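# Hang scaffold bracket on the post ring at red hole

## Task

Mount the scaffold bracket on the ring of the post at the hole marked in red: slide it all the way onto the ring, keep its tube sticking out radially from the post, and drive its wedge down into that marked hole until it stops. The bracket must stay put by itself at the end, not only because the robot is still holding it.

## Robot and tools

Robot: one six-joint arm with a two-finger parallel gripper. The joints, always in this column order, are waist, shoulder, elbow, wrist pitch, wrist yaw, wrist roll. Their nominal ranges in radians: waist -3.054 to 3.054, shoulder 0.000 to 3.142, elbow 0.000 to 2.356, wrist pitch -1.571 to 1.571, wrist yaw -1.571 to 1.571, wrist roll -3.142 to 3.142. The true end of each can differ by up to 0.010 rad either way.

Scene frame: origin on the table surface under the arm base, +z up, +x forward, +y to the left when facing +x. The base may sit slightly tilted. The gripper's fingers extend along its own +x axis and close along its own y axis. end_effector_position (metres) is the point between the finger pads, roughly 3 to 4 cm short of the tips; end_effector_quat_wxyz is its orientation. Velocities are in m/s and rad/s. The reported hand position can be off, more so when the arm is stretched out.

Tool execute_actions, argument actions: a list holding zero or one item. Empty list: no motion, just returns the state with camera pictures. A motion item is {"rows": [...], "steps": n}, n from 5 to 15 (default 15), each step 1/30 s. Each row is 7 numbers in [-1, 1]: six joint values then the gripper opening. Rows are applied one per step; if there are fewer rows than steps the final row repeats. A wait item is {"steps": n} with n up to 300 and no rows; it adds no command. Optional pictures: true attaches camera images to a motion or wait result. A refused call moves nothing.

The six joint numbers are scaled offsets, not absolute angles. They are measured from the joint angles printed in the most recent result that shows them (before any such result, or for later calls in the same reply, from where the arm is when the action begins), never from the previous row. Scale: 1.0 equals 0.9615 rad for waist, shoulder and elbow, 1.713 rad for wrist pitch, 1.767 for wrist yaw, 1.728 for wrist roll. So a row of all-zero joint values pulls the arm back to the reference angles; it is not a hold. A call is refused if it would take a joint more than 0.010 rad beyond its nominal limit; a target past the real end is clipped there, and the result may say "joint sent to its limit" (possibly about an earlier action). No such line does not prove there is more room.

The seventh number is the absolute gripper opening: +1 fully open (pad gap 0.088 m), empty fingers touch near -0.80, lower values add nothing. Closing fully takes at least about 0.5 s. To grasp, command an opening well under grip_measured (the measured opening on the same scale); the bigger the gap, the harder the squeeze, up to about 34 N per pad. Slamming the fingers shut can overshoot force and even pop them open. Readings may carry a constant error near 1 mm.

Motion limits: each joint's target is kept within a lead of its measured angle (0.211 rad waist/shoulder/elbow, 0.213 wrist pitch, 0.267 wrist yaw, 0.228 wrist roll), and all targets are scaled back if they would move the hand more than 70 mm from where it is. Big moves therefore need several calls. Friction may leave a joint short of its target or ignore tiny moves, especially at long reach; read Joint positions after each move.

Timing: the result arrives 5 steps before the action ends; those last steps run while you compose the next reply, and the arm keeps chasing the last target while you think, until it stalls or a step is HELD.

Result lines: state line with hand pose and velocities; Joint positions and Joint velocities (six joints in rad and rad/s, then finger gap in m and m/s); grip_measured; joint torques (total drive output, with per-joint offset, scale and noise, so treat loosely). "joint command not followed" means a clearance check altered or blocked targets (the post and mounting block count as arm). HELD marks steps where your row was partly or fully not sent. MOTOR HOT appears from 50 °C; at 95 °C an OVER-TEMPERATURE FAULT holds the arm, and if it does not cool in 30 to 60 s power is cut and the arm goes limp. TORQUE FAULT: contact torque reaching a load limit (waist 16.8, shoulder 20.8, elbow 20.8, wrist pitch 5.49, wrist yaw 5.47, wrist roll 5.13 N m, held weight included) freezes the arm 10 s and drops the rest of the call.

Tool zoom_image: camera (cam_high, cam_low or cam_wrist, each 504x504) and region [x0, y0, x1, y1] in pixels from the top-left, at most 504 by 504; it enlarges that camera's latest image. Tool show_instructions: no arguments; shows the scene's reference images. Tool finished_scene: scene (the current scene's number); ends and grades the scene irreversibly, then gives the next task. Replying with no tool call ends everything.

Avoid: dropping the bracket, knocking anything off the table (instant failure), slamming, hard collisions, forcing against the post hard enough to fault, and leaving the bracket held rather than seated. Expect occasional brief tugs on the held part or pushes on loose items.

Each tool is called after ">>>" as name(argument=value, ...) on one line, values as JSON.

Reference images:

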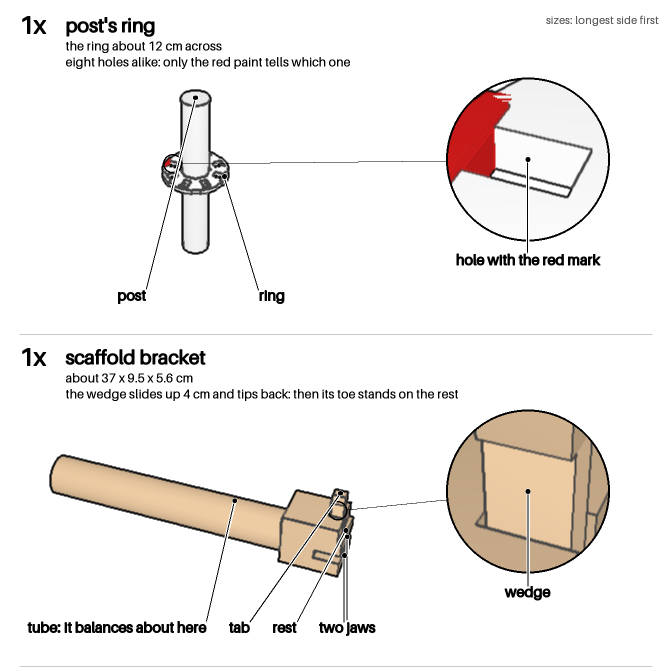

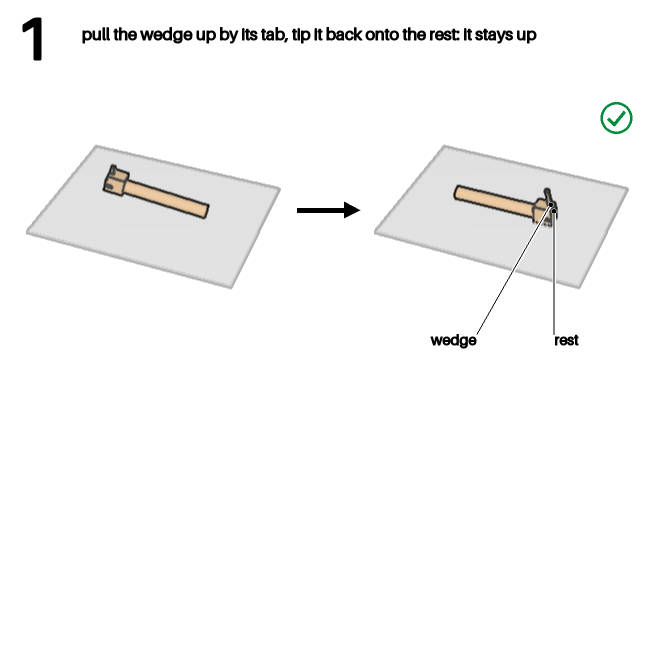

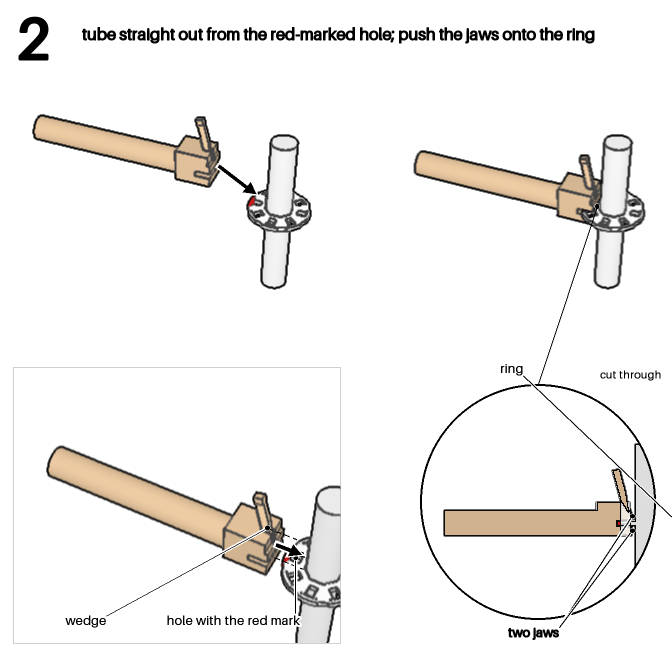

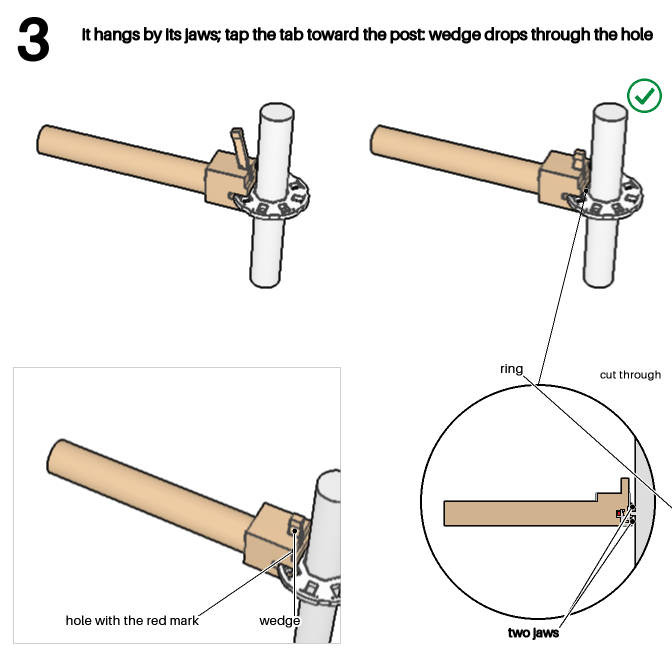

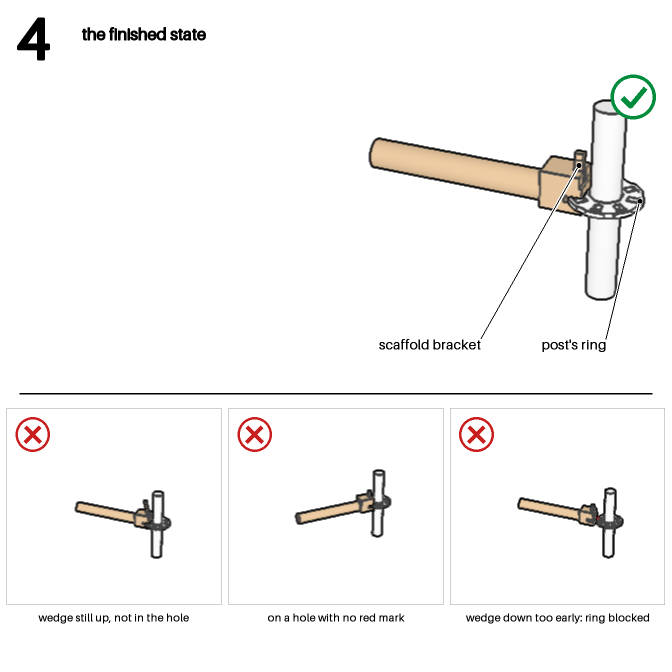

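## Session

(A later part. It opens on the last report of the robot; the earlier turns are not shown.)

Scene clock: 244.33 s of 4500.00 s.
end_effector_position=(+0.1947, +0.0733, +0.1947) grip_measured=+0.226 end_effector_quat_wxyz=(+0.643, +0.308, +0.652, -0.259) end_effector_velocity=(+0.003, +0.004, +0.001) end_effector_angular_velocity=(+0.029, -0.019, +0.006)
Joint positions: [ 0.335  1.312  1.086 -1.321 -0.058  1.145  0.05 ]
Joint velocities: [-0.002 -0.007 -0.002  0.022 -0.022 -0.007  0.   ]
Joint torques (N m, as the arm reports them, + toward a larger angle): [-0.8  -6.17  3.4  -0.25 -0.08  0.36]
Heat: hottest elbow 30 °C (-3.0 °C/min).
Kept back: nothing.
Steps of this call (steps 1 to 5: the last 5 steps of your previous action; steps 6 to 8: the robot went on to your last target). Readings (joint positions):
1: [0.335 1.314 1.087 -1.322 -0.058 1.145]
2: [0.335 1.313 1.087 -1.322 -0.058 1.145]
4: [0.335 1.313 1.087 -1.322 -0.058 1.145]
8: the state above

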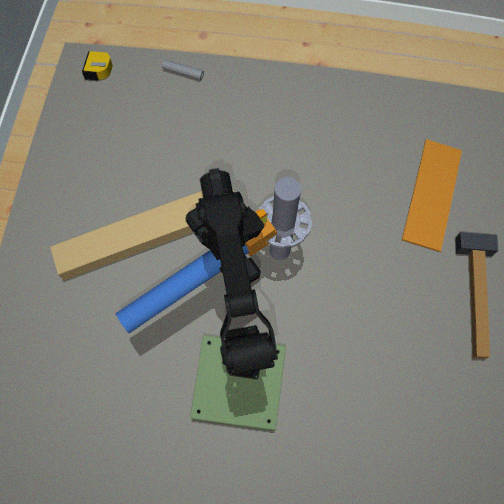

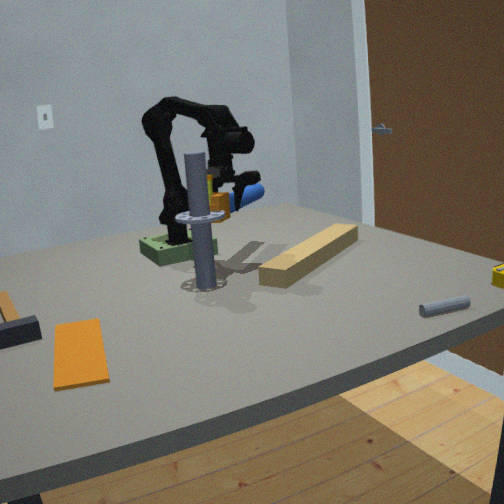

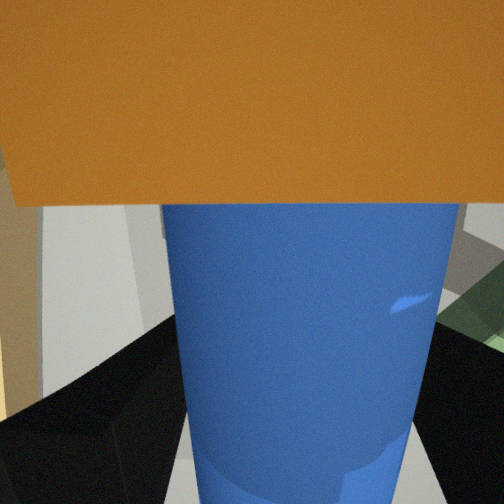

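>>> execute_actions(actions=[{"rows":[[0,0,0,0,0,0,0.3],[0,0,0,0,0,0,0.6],[0,0,0,0,0,0,1],[0,0,0,0,0,0,1],[0,0,0,0,0,0,1],[0,0,0,0,0,0,1],[0,0,0,0,0,0,1],[0,0,0,0,0,0,1],[0,0,0.1,-0.05,0.02,0,1],[0,0,0.2,-0.1,0.03,0,1],[0,-0.05,0.3,-0.1,0.03,0,1],[0,-0.13,0.41,-0.04,0.03,0,1]],"steps":15}])

>>> execute_actions(actions=[{"rows":[[0.5,-0.13,0.41,-0.04,0.03,-0.67,-0.85]],"steps":15}])

>>> execute_actions(actions=[{"steps":20}], pictures=true)

>>> zoom_image(camera="cam_high", region=[210, 170, 330, 290])

Scene clock: 246.13 s of 4500.00 s.
end_effector_position=(+0.1917, +0.0699, +0.2035) grip_measured=+0.286 end_effector_quat_wxyz=(+0.641, +0.299, +0.654, -0.268) end_effector_velocity=(-0.085, -0.095, +0.248) end_effector_angular_velocity=(-0.617, +0.539, -0.001)
Joint positions: [ 0.335  1.317  1.126 -1.378 -0.044  1.143  0.053]
Joint velocities: [-0.002  0.227  1.17  -1.648  0.418 -0.007  0.119]
Joint torques (N m, as the arm reports them, + toward a larger angle): [-0.13 -6.67  8.49  0.65  0.14  0.04]
Heat: hottest shoulder 30 °C (-3.0 °C/min).
Steps of this call (steps 1 to 15: the robot went on to your last target; steps 16 to 44: nothing new was sent; steps 45 to 54: the first 10 steps of this action). Readings (joint positions):
45: [0.335 1.309 1.084 -1.321 -0.058 1.143]
46: [0.335 1.309 1.084 -1.321 -0.058 1.143]
48: [0.335 1.309 1.084 -1.321 -0.058 1.143]
52: [0.335 1.309 1.084 -1.321 -0.058 1.143]
54: the state above

Scene clock: 246.63 s of 4500.00 s.
end_effector_position=(+0.1547, +0.1397, +0.4181) grip_measured=-0.235 end_effector_quat_wxyz=(+0.864, +0.108, +0.451, +0.196) end_effector_velocity=(-0.129, +0.044, +0.110) end_effector_angular_velocity=(-0.719, -1.085, +1.917)
Joint positions: [ 0.763  1.11   1.727 -1.459  0.027  0.603  0.027]
Joint velocities: [ 0.574 -0.159  0.305 -0.095  0.022 -1.839 -0.175]
Joint torques (N m, as the arm reports them, + toward a larger angle): [-0.24  0.02  3.49  1.51  0.21 -0.08]
Heat: hottest shoulder 30 °C (-3.0 °C/min).
Steps of this call (steps 1 to 5: the last 5 steps of your previous action; steps 6 to 15: the first 10 steps of this action, its rows measured from where the robot was after step 5). Readings (joint positions):
5: [0.335 1.239 1.355 -1.399 -0.017 1.143]
6: [0.352 1.216 1.401 -1.399 0.001 1.109]
7: [0.394 1.196 1.445 -1.413 0.008 1.061]
9: [0.490 1.163 1.534 -1.438 0.014 0.961]
13: [0.702 1.125 1.695 -1.449 0.026 0.726]
15: the state above

Scene clock: 247.30 s of 4500.00 s.
end_effector_position=(+0.1473, +0.1463, +0.4217) grip_measured=-0.785 end_effector_quat_wxyz=(+0.850, -0.167, +0.363, +0.342) end_effector_velocity=(+0.002, +0.003, +0.003) end_effector_angular_velocity=(+0.001, -0.028, +0.029)
Joint positions: [ 0.813  1.112  1.742 -1.464  0.033 -0.01   0.001]
Joint velocities: [-0.002 -0.002 -0.002  0.022 -0.007 -0.037 -0.   ]
Joint torques (N m, as the arm reports them, + toward a larger angle): [ 0.27 -1.53  4.56  1.56  0.1  -0.09]
Heat: hottest shoulder 29 °C (-3.0 °C/min).
Kept back: nothing.
Steps of this call (steps 1 to 5: the last 5 steps of your previous action; steps 6 to 20: the robot went on to your last target). Readings (joint positions):
1: [0.778 1.107 1.735 -1.461 0.029 0.543]
2: [0.788 1.106 1.739 -1.462 0.030 0.481]
4: [0.800 1.108 1.741 -1.463 0.032 0.359]
8: [0.810 1.112 1.741 -1.464 0.032 0.124]
20: the state above

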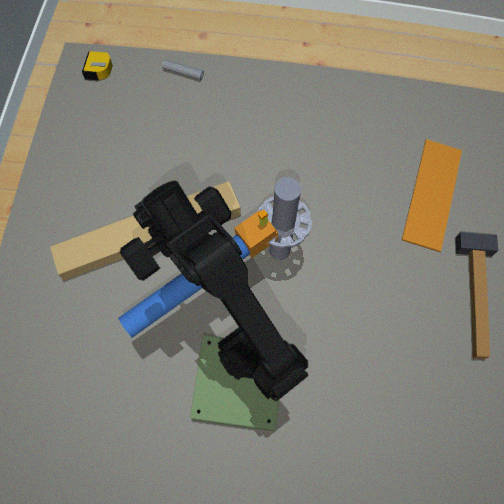

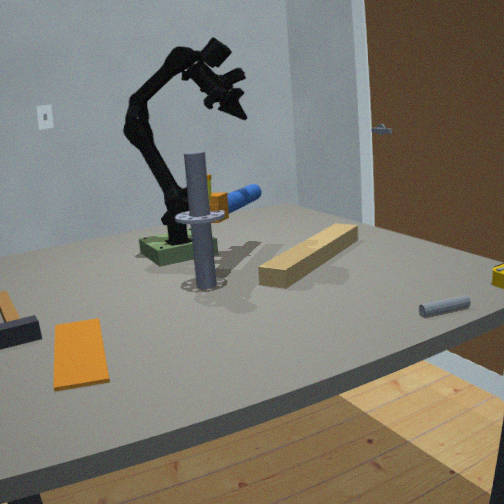

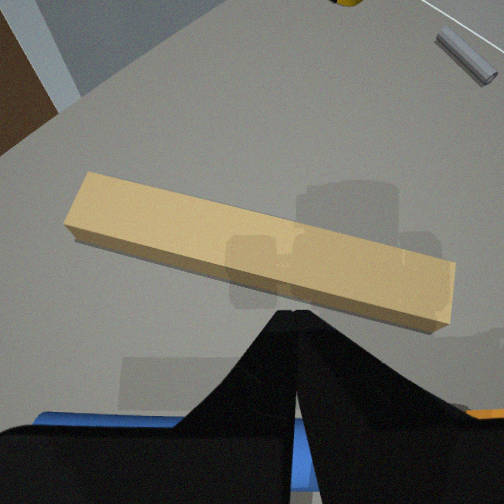

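Region (210, 170, 330, 290) of cam_high's 504x504 image, scaled by 4.200, with more detail than that image has.

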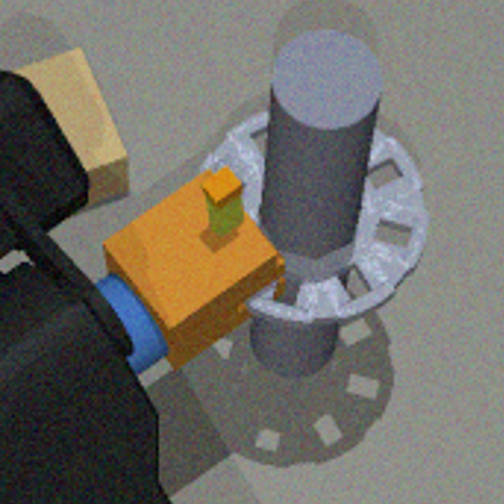

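>>> execute_actions(actions=[{"rows":[[-0.302,0.0,-0.2,-0.03,-0.023,0.764,1],[-0.302,0.0,-0.2,-0.03,-0.023,0.764,1],[-0.302,0.0,-0.2,-0.03,-0.023,0.764,1],[-0.302,0.05,-0.3,-0.04,-0.023,0.764,1],[-0.302,0.09,-0.4,-0.05,-0.023,0.764,1],[-0.302,0.124,-0.503,-0.06,-0.023,0.764,1]],"steps":15}])

>>> execute_actions(actions=[{"steps":25}], pictures=true)

Scene clock: 248.80 s of 4500.00 s.
end_effector_position=(+0.1649, +0.0956, +0.2714) grip_measured=+0.314 end_effector_quat_wxyz=(+0.747, +0.039, +0.663, +0.011) end_effector_velocity=(-0.100, -0.090, -0.383) end_effector_angular_velocity=(-0.663, +1.705, -1.966)
Joint positions: [ 0.539  1.22   1.33  -1.555 -0.002  0.561  0.054]
Joint velocities: [-0.159  0.476 -1.106 -0.227 -0.022  1.824  0.175]
Joint torques (N m, as the arm reports them, + toward a larger angle): [-0.16 -6.46  6.51  0.77 -0.23  0.05]
Heat: hottest shoulder 29 °C (-3.0 °C/min).
Steps of this call (steps 1 to 30: the robot went on to your last target; steps 31 to 35: nothing new was sent; steps 36 to 45: the first 10 steps of this action). Readings (joint positions):
36: [0.784 1.110 1.720 -1.460 0.015 0.034]
37: [0.726 1.101 1.684 -1.476 0.010 0.097]
39: [0.624 1.105 1.605 -1.507 0.009 0.218]
43: [0.553 1.182 1.420 -1.536 0.000 0.438]
45: the state above

Scene clock: 249.63 s of 4500.00 s.
end_effector_position=(+0.1582, +0.0893, +0.2530) grip_measured=+1.000 end_effector_quat_wxyz=(+0.662, +0.290, +0.640, -0.259) end_effector_velocity=(+0.002, -0.001, -0.001) end_effector_angular_velocity=(-0.006, -0.006, +0.004)
Joint positions: [ 0.525  1.233  1.268 -1.564 -0.004  1.307  0.088]
Joint velocities: [-0.002  0.002 -0.002  0.007  0.007 -0.007  0.   ]
Joint torques (N m, as the arm reports them, + toward a larger angle): [-0.3  -3.74  3.71  0.4  -0.19  0.04]
Heat: hottest shoulder 29 °C (-3.0 °C/min).
Kept back: nothing.
Steps of this call (steps 1 to 5: the last 5 steps of your previous action; steps 6 to 25: the robot went on to your last target). Readings (joint positions):
1: [0.535 1.232 1.300 -1.559 -0.002 0.622]
2: [0.532 1.238 1.283 -1.560 -0.003 0.683]
4: [0.529 1.237 1.273 -1.563 -0.003 0.805]
8: [0.526 1.233 1.272 -1.564 -0.004 1.049]
25: the state above

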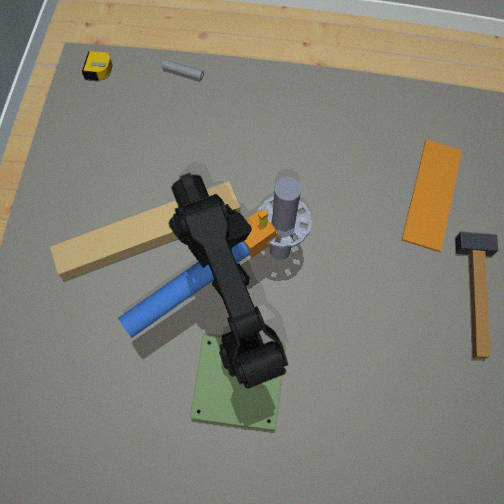

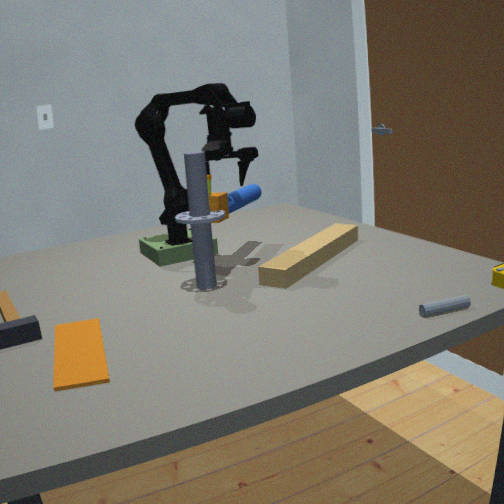

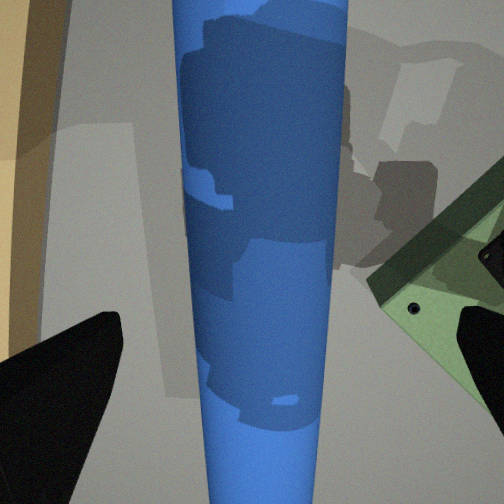

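>>> execute_actions(actions=[{"rows":[[0.016,0.042,0.031,0.006,0,0.009,1],[0.016,0.042,0.031,0.006,0,0.009,1],[0.016,0.042,0.031,0.006,0,0.009,1],[0.016,0.042,0.031,0.006,0,0.009,1],[0.016,0.045,-0.03,0.04,0,0.009,1],[0.016,0.048,-0.09,0.075,0,0.009,1],[0.016,0.051,-0.15,0.11,0,0.009,1],[0.016,0.054,-0.206,0.146,0,0.009,1]],"steps":15}])

>>> execute_actions(actions=[{"steps":10}], pictures=true)

Scene clock: 251.30 s of 4500.00 s.
end_effector_position=(+0.1760, +0.1020, +0.2143) grip_measured=+1.000 end_effector_quat_wxyz=(+0.665, +0.295, +0.637, -0.255) end_effector_velocity=(-0.028, -0.018, -0.265) end_effector_angular_velocity=(-0.304, +0.515, +0.008)
Joint positions: [ 0.537  1.273  1.137 -1.379 -0.004  1.32   0.088]
Joint velocities: [ 0.002  0.256 -0.847  0.505  0.007 -0.007  0.   ]
Joint torques (N m, as the arm reports them, + toward a larger angle): [ 0.29 -4.61  4.96  0.93 -0.01  0.06]
Heat: hottest shoulder 29 °C (-3.0 °C/min).
Steps of this call (steps 1 to 30: the robot went on to your last target; steps 31 to 40: nothing new was sent; steps 41 to 50: the first 10 steps of this action). Readings (joint positions):
41: [0.526 1.237 1.270 -1.565 -0.004 1.311]
42: [0.529 1.242 1.275 -1.565 -0.004 1.314]
44: [0.533 1.256 1.282 -1.559 -0.004 1.317]
48: [0.537 1.261 1.204 -1.435 -0.004 1.320]
50: the state above

Scene clock: 251.63 s of 4500.00 s.
end_effector_position=(+0.1784, +0.1034, +0.1979) grip_measured=+1.000 end_effector_quat_wxyz=(+0.663, +0.292, +0.639, -0.258) end_effector_velocity=(+0.001, +0.001, -0.003) end_effector_angular_velocity=(+0.012, -0.007, +0.005)
Joint positions: [ 0.538  1.287  1.081 -1.32  -0.004  1.32   0.088]
Joint velocities: [-0.002 -0.007 -0.017  0.022 -0.007 -0.007  0.   ]
Joint torques (N m, as the arm reports them, + toward a larger angle): [ 0.29 -4.3   3.87  0.81 -0.01  0.05]
Heat: hottest shoulder 29 °C (-3.0 °C/min).
Kept back: nothing.
Steps of this call (steps 1 to 5: the last 5 steps of your previous action; steps 6 to 10: the robot went on to your last target). Readings (joint positions):
1: [0.537 1.281 1.113 -1.363 -0.004 1.320]
2: [0.538 1.285 1.097 -1.350 -0.004 1.320]
4: [0.538 1.287 1.084 -1.334 -0.004 1.320]
8: [0.538 1.287 1.082 -1.321 -0.004 1.320]
10: the state above

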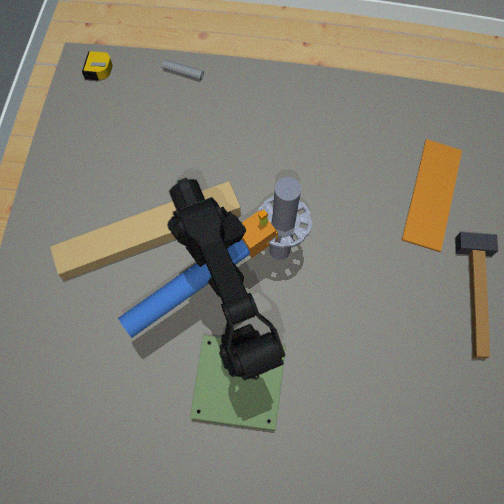

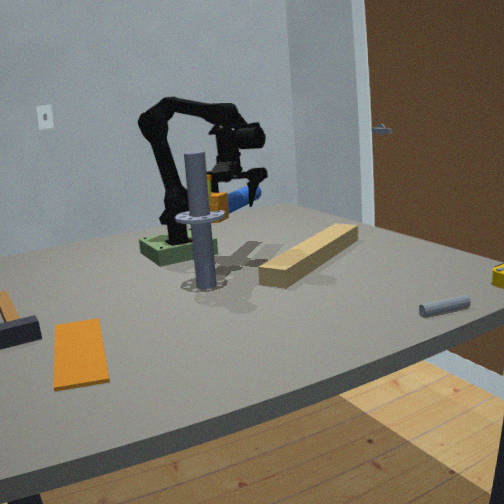

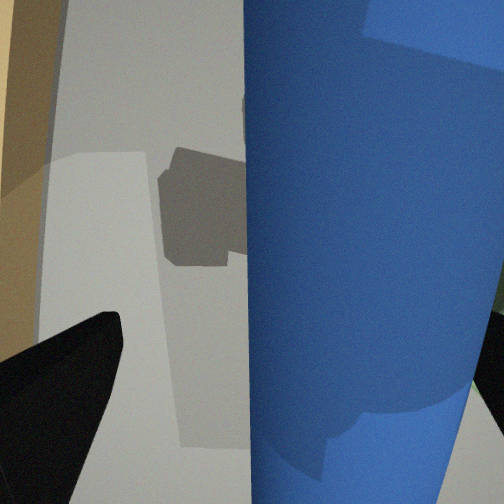

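>>> execute_actions(actions=[{"rows":[[-0.008,-0.061,-0.046,-0.009,0,-0.004,1],[-0.008,-0.061,-0.046,-0.009,0,-0.004,1],[-0.008,-0.061,-0.046,-0.009,0,-0.004,1],[-0.008,-0.061,-0.046,-0.009,0,-0.004,1],[-0.008,-0.061,-0.046,-0.009,0,-0.004,1],[-0.008,-0.059,-0.088,0.016,0,-0.004,1]],"steps":13}])

>>> execute_actions(actions=[{"steps":10}], pictures=true)

Scene clock: 252.30 s of 4500.00 s.
end_effector_position=(+0.1691, +0.0971, +0.1934) grip_measured=+1.000 end_effector_quat_wxyz=(+0.665, +0.295, +0.637, -0.256) end_effector_velocity=(-0.032, -0.018, -0.067) end_effector_angular_velocity=(-0.080, +0.154, +0.000)
Joint positions: [ 0.533  1.234  1.028 -1.31  -0.004  1.317  0.088]
Joint velocities: [-0.007 -0.007 -0.261  0.081 -0.007 -0.007  0.   ]
Joint torques (N m, as the arm reports them, + toward a larger angle): [-0.34 -4.03  3.97  0.85 -0.02 -0.09]
Heat: hottest shoulder 29 °C (-3.0 °C/min).
Steps of this call (steps 1 to 12: the robot went on to your last target; steps 13 to 20: the first 8 steps of this action). Readings (joint positions):
13: [0.538 1.280 1.075 -1.315 -0.004 1.320]
14: [0.537 1.270 1.067 -1.317 -0.004 1.320]
16: [0.535 1.249 1.054 -1.330 -0.004 1.318]
20: the state above

Scene clock: 252.63 s of 4500.00 s.
end_effector_position=(+0.1681, +0.0964, +0.1881) grip_measured=+1.000 end_effector_quat_wxyz=(+0.664, +0.293, +0.638, -0.257) end_effector_velocity=(-0.001, +0.002, -0.001) end_effector_angular_velocity=(+0.020, +0.009, +0.001)
Joint positions: [ 0.533  1.234  1.007 -1.295 -0.004  1.316  0.088]
Joint velocities: [-0.007 -0.002 -0.007  0.007 -0.022 -0.007  0.   ]
Joint torques (N m, as the arm reports them, + toward a larger angle): [-0.35 -4.2   3.89  0.83 -0.02 -0.09]
Heat: hottest shoulder 29 °C (-3.0 °C/min).
Kept back: nothing.
Steps of this call (steps 1 to 5: the last 5 steps of your previous action; steps 6 to 10: the robot went on to your last target). Readings (joint positions):
1: [0.533 1.234 1.020 -1.306 -0.004 1.316]
2: [0.533 1.234 1.013 -1.304 -0.004 1.316]
4: [0.533 1.234 1.008 -1.300 -0.004 1.316]
8: [0.533 1.234 1.007 -1.296 -0.004 1.316]
10: the state above

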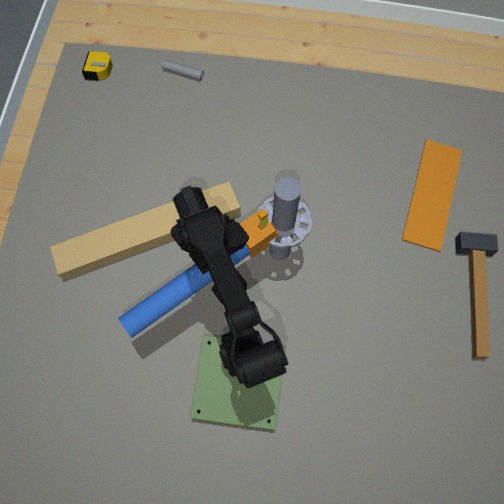

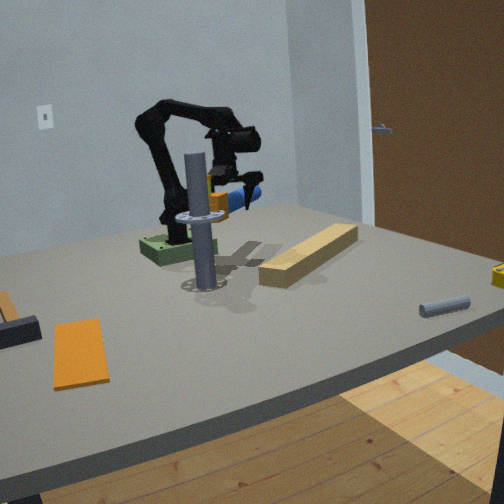

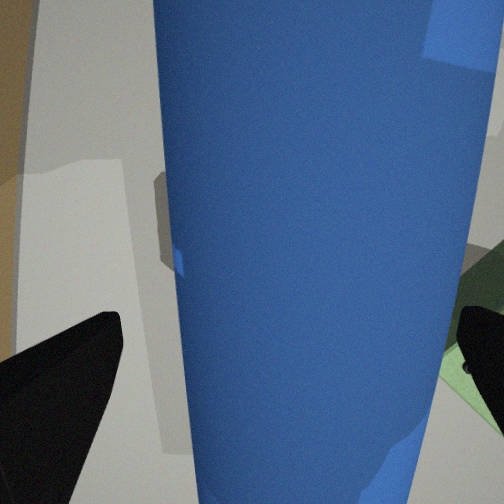

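Good enough. Close.

>>> execute_actions(actions=[{"rows":[[0,0,0,0,0,0,0.6],[0,0,0,0,0,0,0.4],[0,0,0,0,0,0,0.2],[0,0,0,0,0,0,0],[0,0,0,0,0,0,-0.3],[0,0,0,0,0,0,-0.6],[0,0,0,0,0,0,-0.9]],"steps":15}])

>>> execute_actions(actions=[{"steps":8}])

Scene clock: 260.60 s of 4500.00 s.
end_effector_position=(+0.1677, +0.0961, +0.1879) grip_measured=+0.205 end_effector_quat_wxyz=(+0.663, +0.292, +0.639, -0.258) end_effector_velocity=(-0.005, -0.002, -0.001) end_effector_angular_velocity=(-0.008, +0.026, +0.020)
Joint positions: [ 0.533  1.234  1.006 -1.297 -0.004  1.315  0.049]
Joint velocities: [-0.002  0.002 -0.002 -0.022 -0.007 -0.022  0.   ]
Joint torques (N m, as the arm reports them, + toward a larger angle): [-0.05 -3.72  4.81  0.71 -0.02 -0.01]
Heat: hottest shoulder 29 °C (-3.0 °C/min).
Steps of this call (steps 1 to 30: the robot went on to your last target; steps 31 to 90: nothing new was sent; then 4.63 s passed at rest; steps 91 to 100: the first 10 steps of this action). Readings (joint positions):
91: [0.533 1.234 1.006 -1.295 -0.004 1.316]
92: [0.533 1.234 1.006 -1.295 -0.004 1.316]
94: [0.533 1.234 1.006 -1.295 -0.004 1.316]
98: [0.533 1.234 1.006 -1.297 -0.004 1.315]
100: the state above

Scene clock: 260.87 s of 4500.00 s.
end_effector_position=(+0.1677, +0.0961, +0.1879) grip_measured=+0.205 end_effector_quat_wxyz=(+0.663, +0.292, +0.639, -0.258) end_effector_velocity=(-0.005, -0.002, -0.001) end_effector_angular_velocity=(-0.005, +0.023, +0.005)
Joint positions: [ 0.533  1.234  1.006 -1.297 -0.004  1.315  0.049]
Joint velocities: [-0.002 -0.002 -0.002 -0.022 -0.007 -0.007  0.   ]
Joint torques (N m, as the arm reports them, + toward a larger angle): [-0.09 -3.71  4.85  0.73 -0.02 -0.01]
Heat: hottest shoulder 29 °C (-3.0 °C/min).
Kept back: nothing.
Steps of this call (steps 1 to 5: the last 5 steps of your previous action; steps 6 to 8: the robot went on to your last target). Readings (joint positions):
1: [0.533 1.234 1.006 -1.297 -0.004 1.315]
2: [0.533 1.234 1.006 -1.297 -0.004 1.315]
4: [0.533 1.234 1.006 -1.297 -0.004 1.315]
8: the state above

>>> execute_actions(actions=[{"rows":[[0,0,0.015,-0.008,0,0,-0.9],[0,0,0.015,-0.008,0,0,-0.9],[0,0,0.015,-0.008,0,0,-0.9],[-0.008,0.005,0.018,-0.007,0,0.003,-0.9],[-0.016,0.01,0.021,-0.007,0,0.006,-0.9],[-0.024,0.014,0.024,-0.006,0,0.009,-0.9],[-0.032,0.018,0.027,-0.006,0,0.012,-0.9],[-0.04,0.023,0.03,-0.005,0,0.015,-0.9],[-0.046,0.027,0.033,-0.005,0,0.017,-0.9],[-0.052,0.03,0.035,-0.004,0,0.018,-0.9]],"steps":15}])

>>> execute_actions(actions=[{"steps":8}], pictures=true)

>>> zoom_image(camera="cam_low", region=[150, 120, 270, 240])

>>> zoom_image(camera="cam_high", region=[210, 170, 330, 290])

Scene clock: 261.63 s of 4500.00 s.
end_effector_position=(+0.1699, +0.0972, +0.1897) grip_measured=+0.205 end_effector_quat_wxyz=(+0.652, +0.305, +0.641, -0.265) end_effector_velocity=(+0.017, +0.014, +0.007) end_effector_angular_velocity=(+0.127, +0.069, -0.158)
Joint positions: [ 0.517  1.248  1.023 -1.304 -0.024  1.331  0.049]
Joint velocities: [-0.085  0.085  0.081  0.007 -0.139  0.081  0.   ]
Joint torques (N m, as the arm reports them, + toward a larger angle): [-2.4  -3.01  5.73  0.51  0.99  0.18]
Heat: hottest shoulder 29 °C (-3.0 °C/min).
Steps of this call (steps 1 to 13: the robot went on to your last target; steps 14 to 23: the first 10 steps of this action). Readings (joint positions):
14: [0.533 1.234 1.006 -1.297 -0.004 1.315]
15: [0.533 1.234 1.006 -1.297 -0.004 1.315]
17: [0.533 1.234 1.007 -1.297 -0.004 1.315]
21: [0.523 1.242 1.016 -1.304 -0.015 1.324]
23: the state above

Scene clock: 261.90 s of 4500.00 s.
end_effector_position=(+0.1712, +0.0981, +0.1899) grip_measured=+0.205 end_effector_quat_wxyz=(+0.647, +0.311, +0.642, -0.268) end_effector_velocity=(-0.002, -0.001, -0.001) end_effector_angular_velocity=(+0.001, +0.015, -0.014)
Joint positions: [ 0.511  1.256  1.029 -1.304 -0.034  1.338  0.049]
Joint velocities: [-0.007  0.002 -0.002 -0.007 -0.007  0.007  0.   ]
Joint torques (N m, as the arm reports them, + toward a larger angle): [-2.81 -3.19  5.7   0.62  1.25  0.23]
Heat: hottest shoulder 29 °C (-3.0 °C/min).
Kept back: nothing.
Steps of this call (steps 1 to 5: the last 5 steps of your previous action; steps 6 to 8: the robot went on to your last target). Readings (joint positions):
1: [0.514 1.250 1.025 -1.304 -0.028 1.334]
2: [0.513 1.253 1.026 -1.304 -0.030 1.336]
4: [0.512 1.255 1.027 -1.304 -0.032 1.337]
8: the state above

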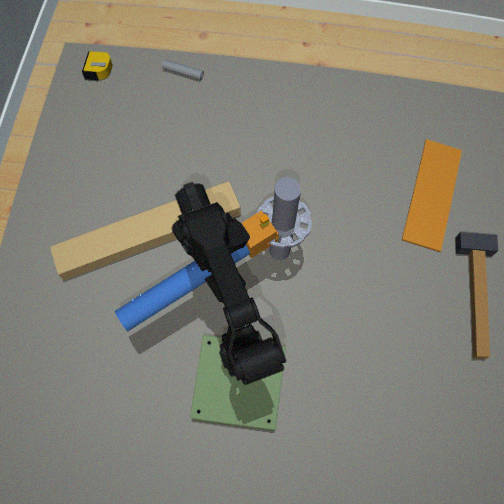

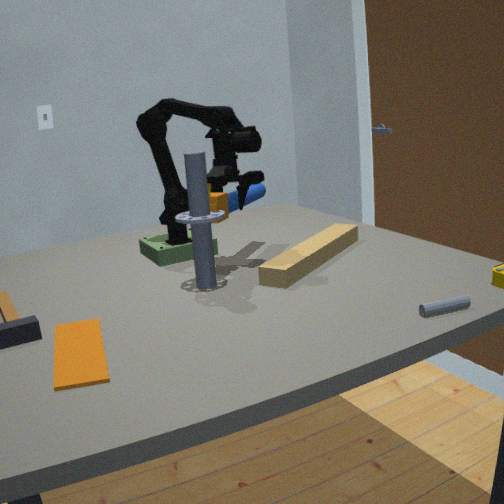

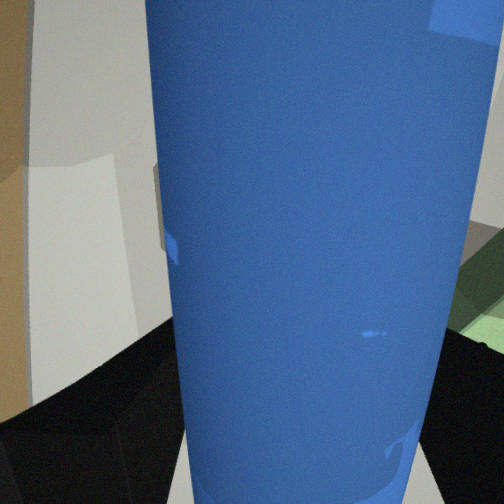

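Region (150, 120, 270, 240) of cam_low's 504x504 image, scaled by 4.200, with more detail than that image has.

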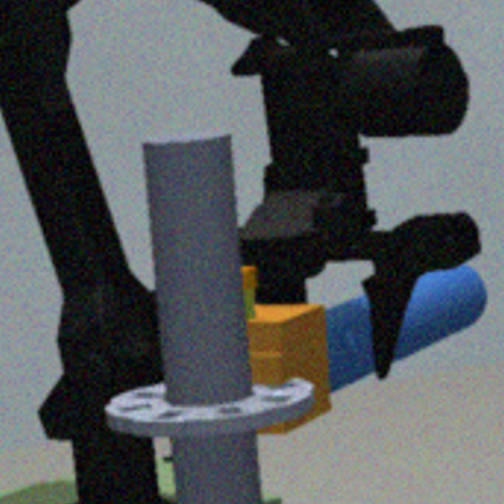

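Region (210, 170, 330, 290) of cam_high's 504x504 image, scaled by 4.200, with more detail than that image has.

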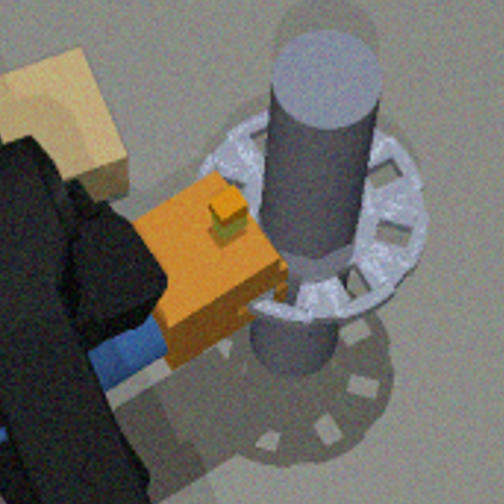

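>>> execute_actions(actions=[{"rows":[[0.01,0,0,0,0.01,0,0.2],[0.01,0,0,0,0.01,0,0.6],[0.01,0,0,0,0.01,0,1]],"steps":15}])

>>> execute_actions(actions=[{"steps":8}])

>>> execute_actions(actions=[{"rows":[[0,0,0.1,-0.055,0.01,0,1],[0,0,0.2,-0.11,0.01,0,1],[0,-0.02,0.3,-0.14,0.01,-0.1,1],[0,-0.04,0.4,-0.1,0.01,-0.3,0.5],[0,-0.07,0.48,-0.05,0.01,-0.5,0],[0,-0.07,0.48,-0.05,0.01,-0.775,-0.85]],"steps":15}])

>>> execute_actions(actions=[{"steps":20}], pictures=true)

>>> zoom_image(camera="cam_low", region=[150, 120, 270, 240])

Scene clock: 262.63 s of 4500.00 s.
end_effector_position=(+0.1713, +0.0974, +0.1893) grip_measured=+0.279 end_effector_quat_wxyz=(+0.651, +0.306, +0.640, -0.270) end_effector_velocity=(+0.001, -0.006, -0.000) end_effector_angular_velocity=(-0.035, -0.011, -0.012)
Joint positions: [ 0.518  1.257  1.027 -1.304 -0.02   1.34   0.053]
Joint velocities: [-0.002 -0.002 -0.002 -0.007  0.037  0.007  0.131]
Joint torques (N m, as the arm reports them, + toward a larger angle): [ 0.14 -4.    4.86  0.66  0.07 -0.08]
Heat: hottest shoulder 29 °C (-3.0 °C/min).
Steps of this call (steps 1 to 12: the robot went on to your last target; steps 13 to 22: the first 10 steps of this action). Readings (joint positions):
13: [0.511 1.257 1.029 -1.304 -0.033 1.339]
14: [0.514 1.257 1.029 -1.304 -0.029 1.340]
16: [0.516 1.257 1.028 -1.304 -0.027 1.340]
20: [0.517 1.257 1.027 -1.304 -0.025 1.340]
22: the state above

Scene clock: 262.90 s of 4500.00 s.
end_effector_position=(+0.1713, +0.0973, +0.1894) grip_measured=+1.000 end_effector_quat_wxyz=(+0.651, +0.306, +0.640, -0.270) end_effector_velocity=(-0.001, -0.002, -0.000) end_effector_angular_velocity=(-0.011, +0.002, +0.019)
Joint positions: [ 0.518  1.257  1.027 -1.304 -0.019  1.34   0.088]
Joint velocities: [-0.002 -0.002 -0.002 -0.007  0.007 -0.022  0.   ]
Joint torques (N m, as the arm reports them, + toward a larger angle): [ 0.21 -3.94  4.81  0.63  0.1  -0.08]
Heat: hottest shoulder 29 °C (-3.0 °C/min).
Kept back: nothing.
Steps of this call (steps 1 to 5: the last 5 steps of your previous action; steps 6 to 8: the robot went on to your last target). Readings (joint positions):
1: [0.518 1.257 1.027 -1.304 -0.019 1.340]
2: [0.518 1.257 1.027 -1.304 -0.019 1.340]
4: [0.518 1.257 1.027 -1.304 -0.019 1.340]
8: the state above

Scene clock: 263.23 s of 4500.00 s.
end_effector_position=(+0.2034, +0.1128, +0.3187) grip_measured=+0.202 end_effector_quat_wxyz=(+0.794, +0.232, +0.560, -0.033) end_effector_velocity=(+0.012, +0.008, +0.286) end_effector_angular_velocity=(-0.194, -1.254, +1.668)
Joint positions: [ 0.518  1.195  1.441 -1.392 -0.006  0.89   0.049]
Joint velocities: [-0.002 -0.261  0.73   0.007 -0.007 -1.839 -0.175]
Joint torques (N m, as the arm reports them, + toward a larger angle): [-0.02 -1.79  3.3   0.99  0.11 -0.11]
Heat: hottest shoulder 29 °C (-3.1 °C/min).
Steps of this call (steps 1 to 10: the first 10 steps of this action). Readings (joint positions):
1: [0.518 1.257 1.039 -1.321 -0.017 1.341]
2: [0.518 1.262 1.070 -1.368 -0.013 1.341]
4: [0.518 1.260 1.166 -1.445 -0.009 1.244]
8: [0.518 1.214 1.372 -1.402 -0.007 1.012]
10: the state above

Scene clock: 263.90 s of 4500.00 s.
end_effector_position=(+0.2044, +0.1133, +0.3335) grip_measured=-0.785 end_effector_quat_wxyz=(+0.831, -0.121, +0.501, +0.210) end_effector_velocity=(-0.000, -0.003, -0.001) end_effector_angular_velocity=(-0.054, -0.022, +0.086)
Joint positions: [ 0.518  1.186  1.481 -1.392 -0.005  0.014  0.001]
Joint velocities: [-0.007 -0.002 -0.002 -0.007  0.007 -0.11  -0.   ]
Joint torques (N m, as the arm reports them, + toward a larger angle): [-0.03 -2.84  5.37  1.58  0.06 -0.07]
Heat: hottest shoulder 29 °C (-3.0 °C/min).
Kept back: nothing.
Steps of this call (steps 1 to 5: the last 5 steps of your previous action; steps 6 to 20: the robot went on to your last target). Readings (joint positions):
1: [0.518 1.188 1.460 -1.392 -0.005 0.829]
2: [0.518 1.184 1.470 -1.392 -0.005 0.768]
4: [0.518 1.182 1.478 -1.392 -0.005 0.645]
8: [0.518 1.186 1.479 -1.392 -0.005 0.401]
20: the state above

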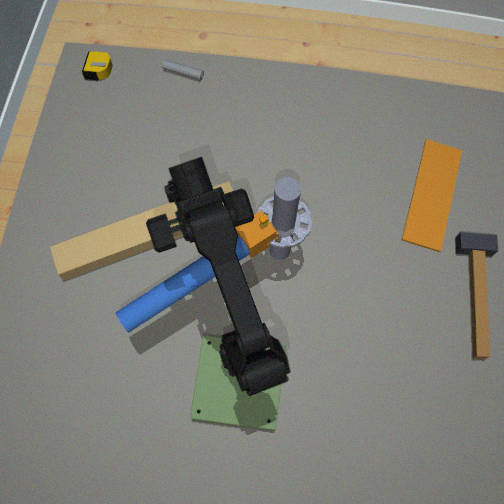

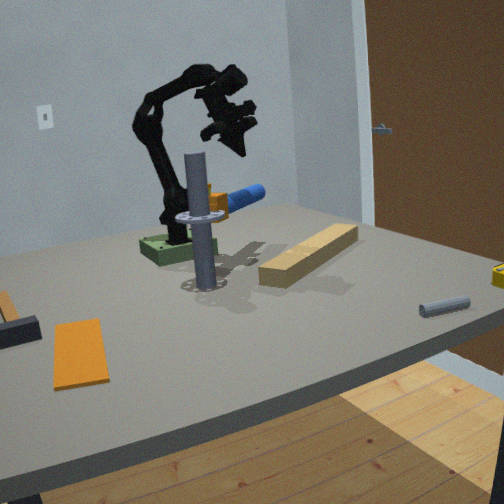

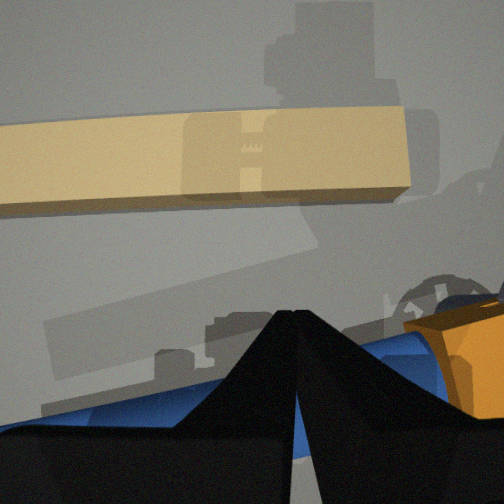

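Region (150, 120, 270, 240) of cam_low's 504x504 image, scaled by 4.200, with more detail than that image has.

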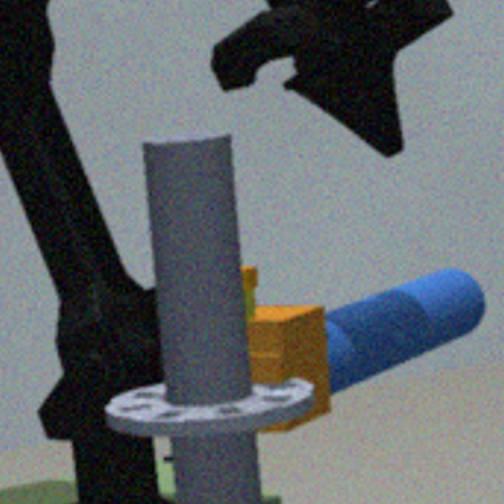

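>>> execute_actions(actions=[{"rows":[[-0.25,0,0,0,0,-0.008,-0.85],[-0.526,0,0,0,0,-0.008,-0.85],[-0.526,0,0,0,0,-0.008,-0.85],[-0.526,0,0,0,0,-0.008,-0.85],[-0.526,0,0,0,0,-0.008,-0.85],[-0.526,0,0,0,0,-0.008,-0.85],[-0.526,0,0,0,0,-0.008,-0.85],[-0.526,0,0,0,0,-0.008,-0.85],[-0.526,0,0,0,0,-0.008,-0.85],[-0.526,0,0,0,0,-0.008,-0.85],[-0.526,-0.01,-0.11,0.06,0,-0.008,-0.85],[-0.526,-0.024,-0.225,0.127,0,-0.008,-0.85]],"steps":15}])

>>> execute_actions(actions=[{"steps":15}], pictures=true)

>>> zoom_image(camera="cam_low", region=[150, 120, 270, 240])

Scene clock: 265.17 s of 4500.00 s.
end_effector_position=(+0.2338, +0.0079, +0.3334) grip_measured=-0.785 end_effector_quat_wxyz=(+0.857, -0.007, +0.516, +0.018) end_effector_velocity=(-0.000, -0.113, -0.003) end_effector_angular_velocity=(+0.001, +0.024, -0.458)
Joint positions: [ 0.054  1.186  1.481 -1.392 -0.003  0.     0.001]
Joint velocities: [-0.481 -0.002 -0.002 -0.022 -0.007 -0.022  0.   ]
Joint torques (N m, as the arm reports them, + toward a larger angle): [ 0.41 -3.27  4.71  1.42 -0.17 -0.01]
Heat: hottest shoulder 29 °C (-3.0 °C/min).
Steps of this call (steps 1 to 28: the robot went on to your last target; steps 29 to 38: the first 10 steps of this action). Readings (joint positions):
29: [0.494 1.186 1.481 -1.392 -0.015 0.001]
30: [0.438 1.186 1.481 -1.392 -0.013 0.000]
32: [0.321 1.186 1.481 -1.392 -0.007 0.000]
36: [0.106 1.186 1.481 -1.392 -0.004 0.000]
38: the state above

Scene clock: 265.67 s of 4500.00 s.
end_effector_position=(+0.2551, -0.0011, +0.2920) grip_measured=-0.785 end_effector_quat_wxyz=(+0.863, +0.003, +0.504, +0.002) end_effector_velocity=(-0.001, +0.004, +0.001) end_effector_angular_velocity=(+0.016, -0.012, +0.020)
Joint positions: [ 0.015  1.167  1.277 -1.18  -0.003 -0.     0.001]
Joint velocities: [ 0.002 -0.012 -0.007  0.007 -0.022 -0.007 -0.   ]
Joint torques (N m, as the arm reports them, + toward a larger angle): [-0.33 -4.18  4.17  1.7  -0.15  0.  ]
Heat: hottest shoulder 29 °C (-3.0 °C/min).
Kept back: nothing.
Steps of this call (steps 1 to 5: the last 5 steps of your previous action; steps 6 to 15: the robot went on to your last target). Readings (joint positions):
1: [0.042 1.183 1.468 -1.371 -0.003 0.000]
2: [0.034 1.172 1.432 -1.317 -0.003 0.000]
4: [0.025 1.162 1.357 -1.250 -0.003 0.000]
8: [0.018 1.170 1.282 -1.198 -0.003 -0.000]
15: the state above

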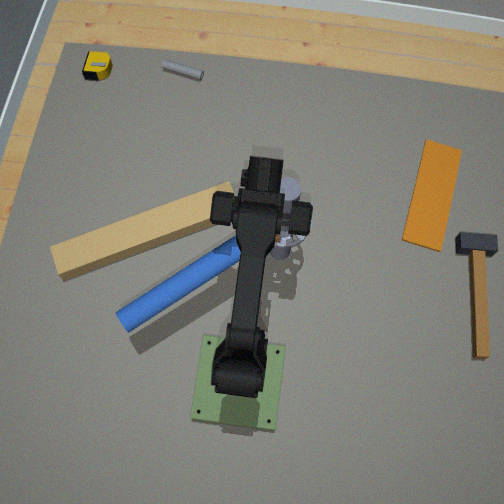

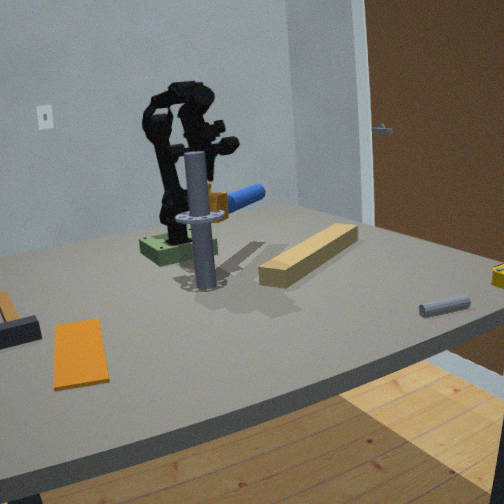

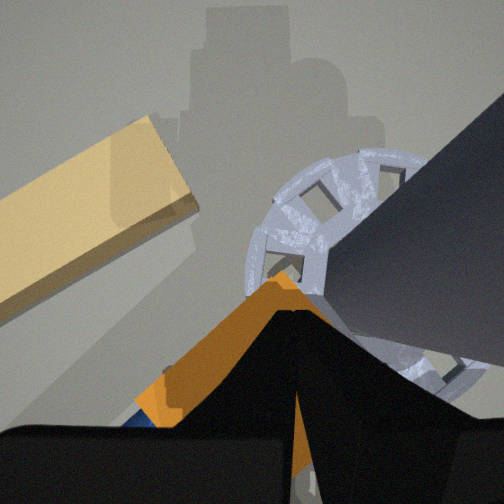

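Region (150, 120, 270, 240) of cam_low's 504x504 image, scaled by 4.200, with more detail than that image has.

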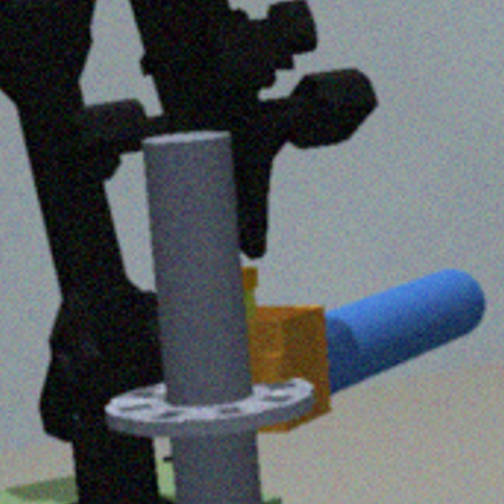

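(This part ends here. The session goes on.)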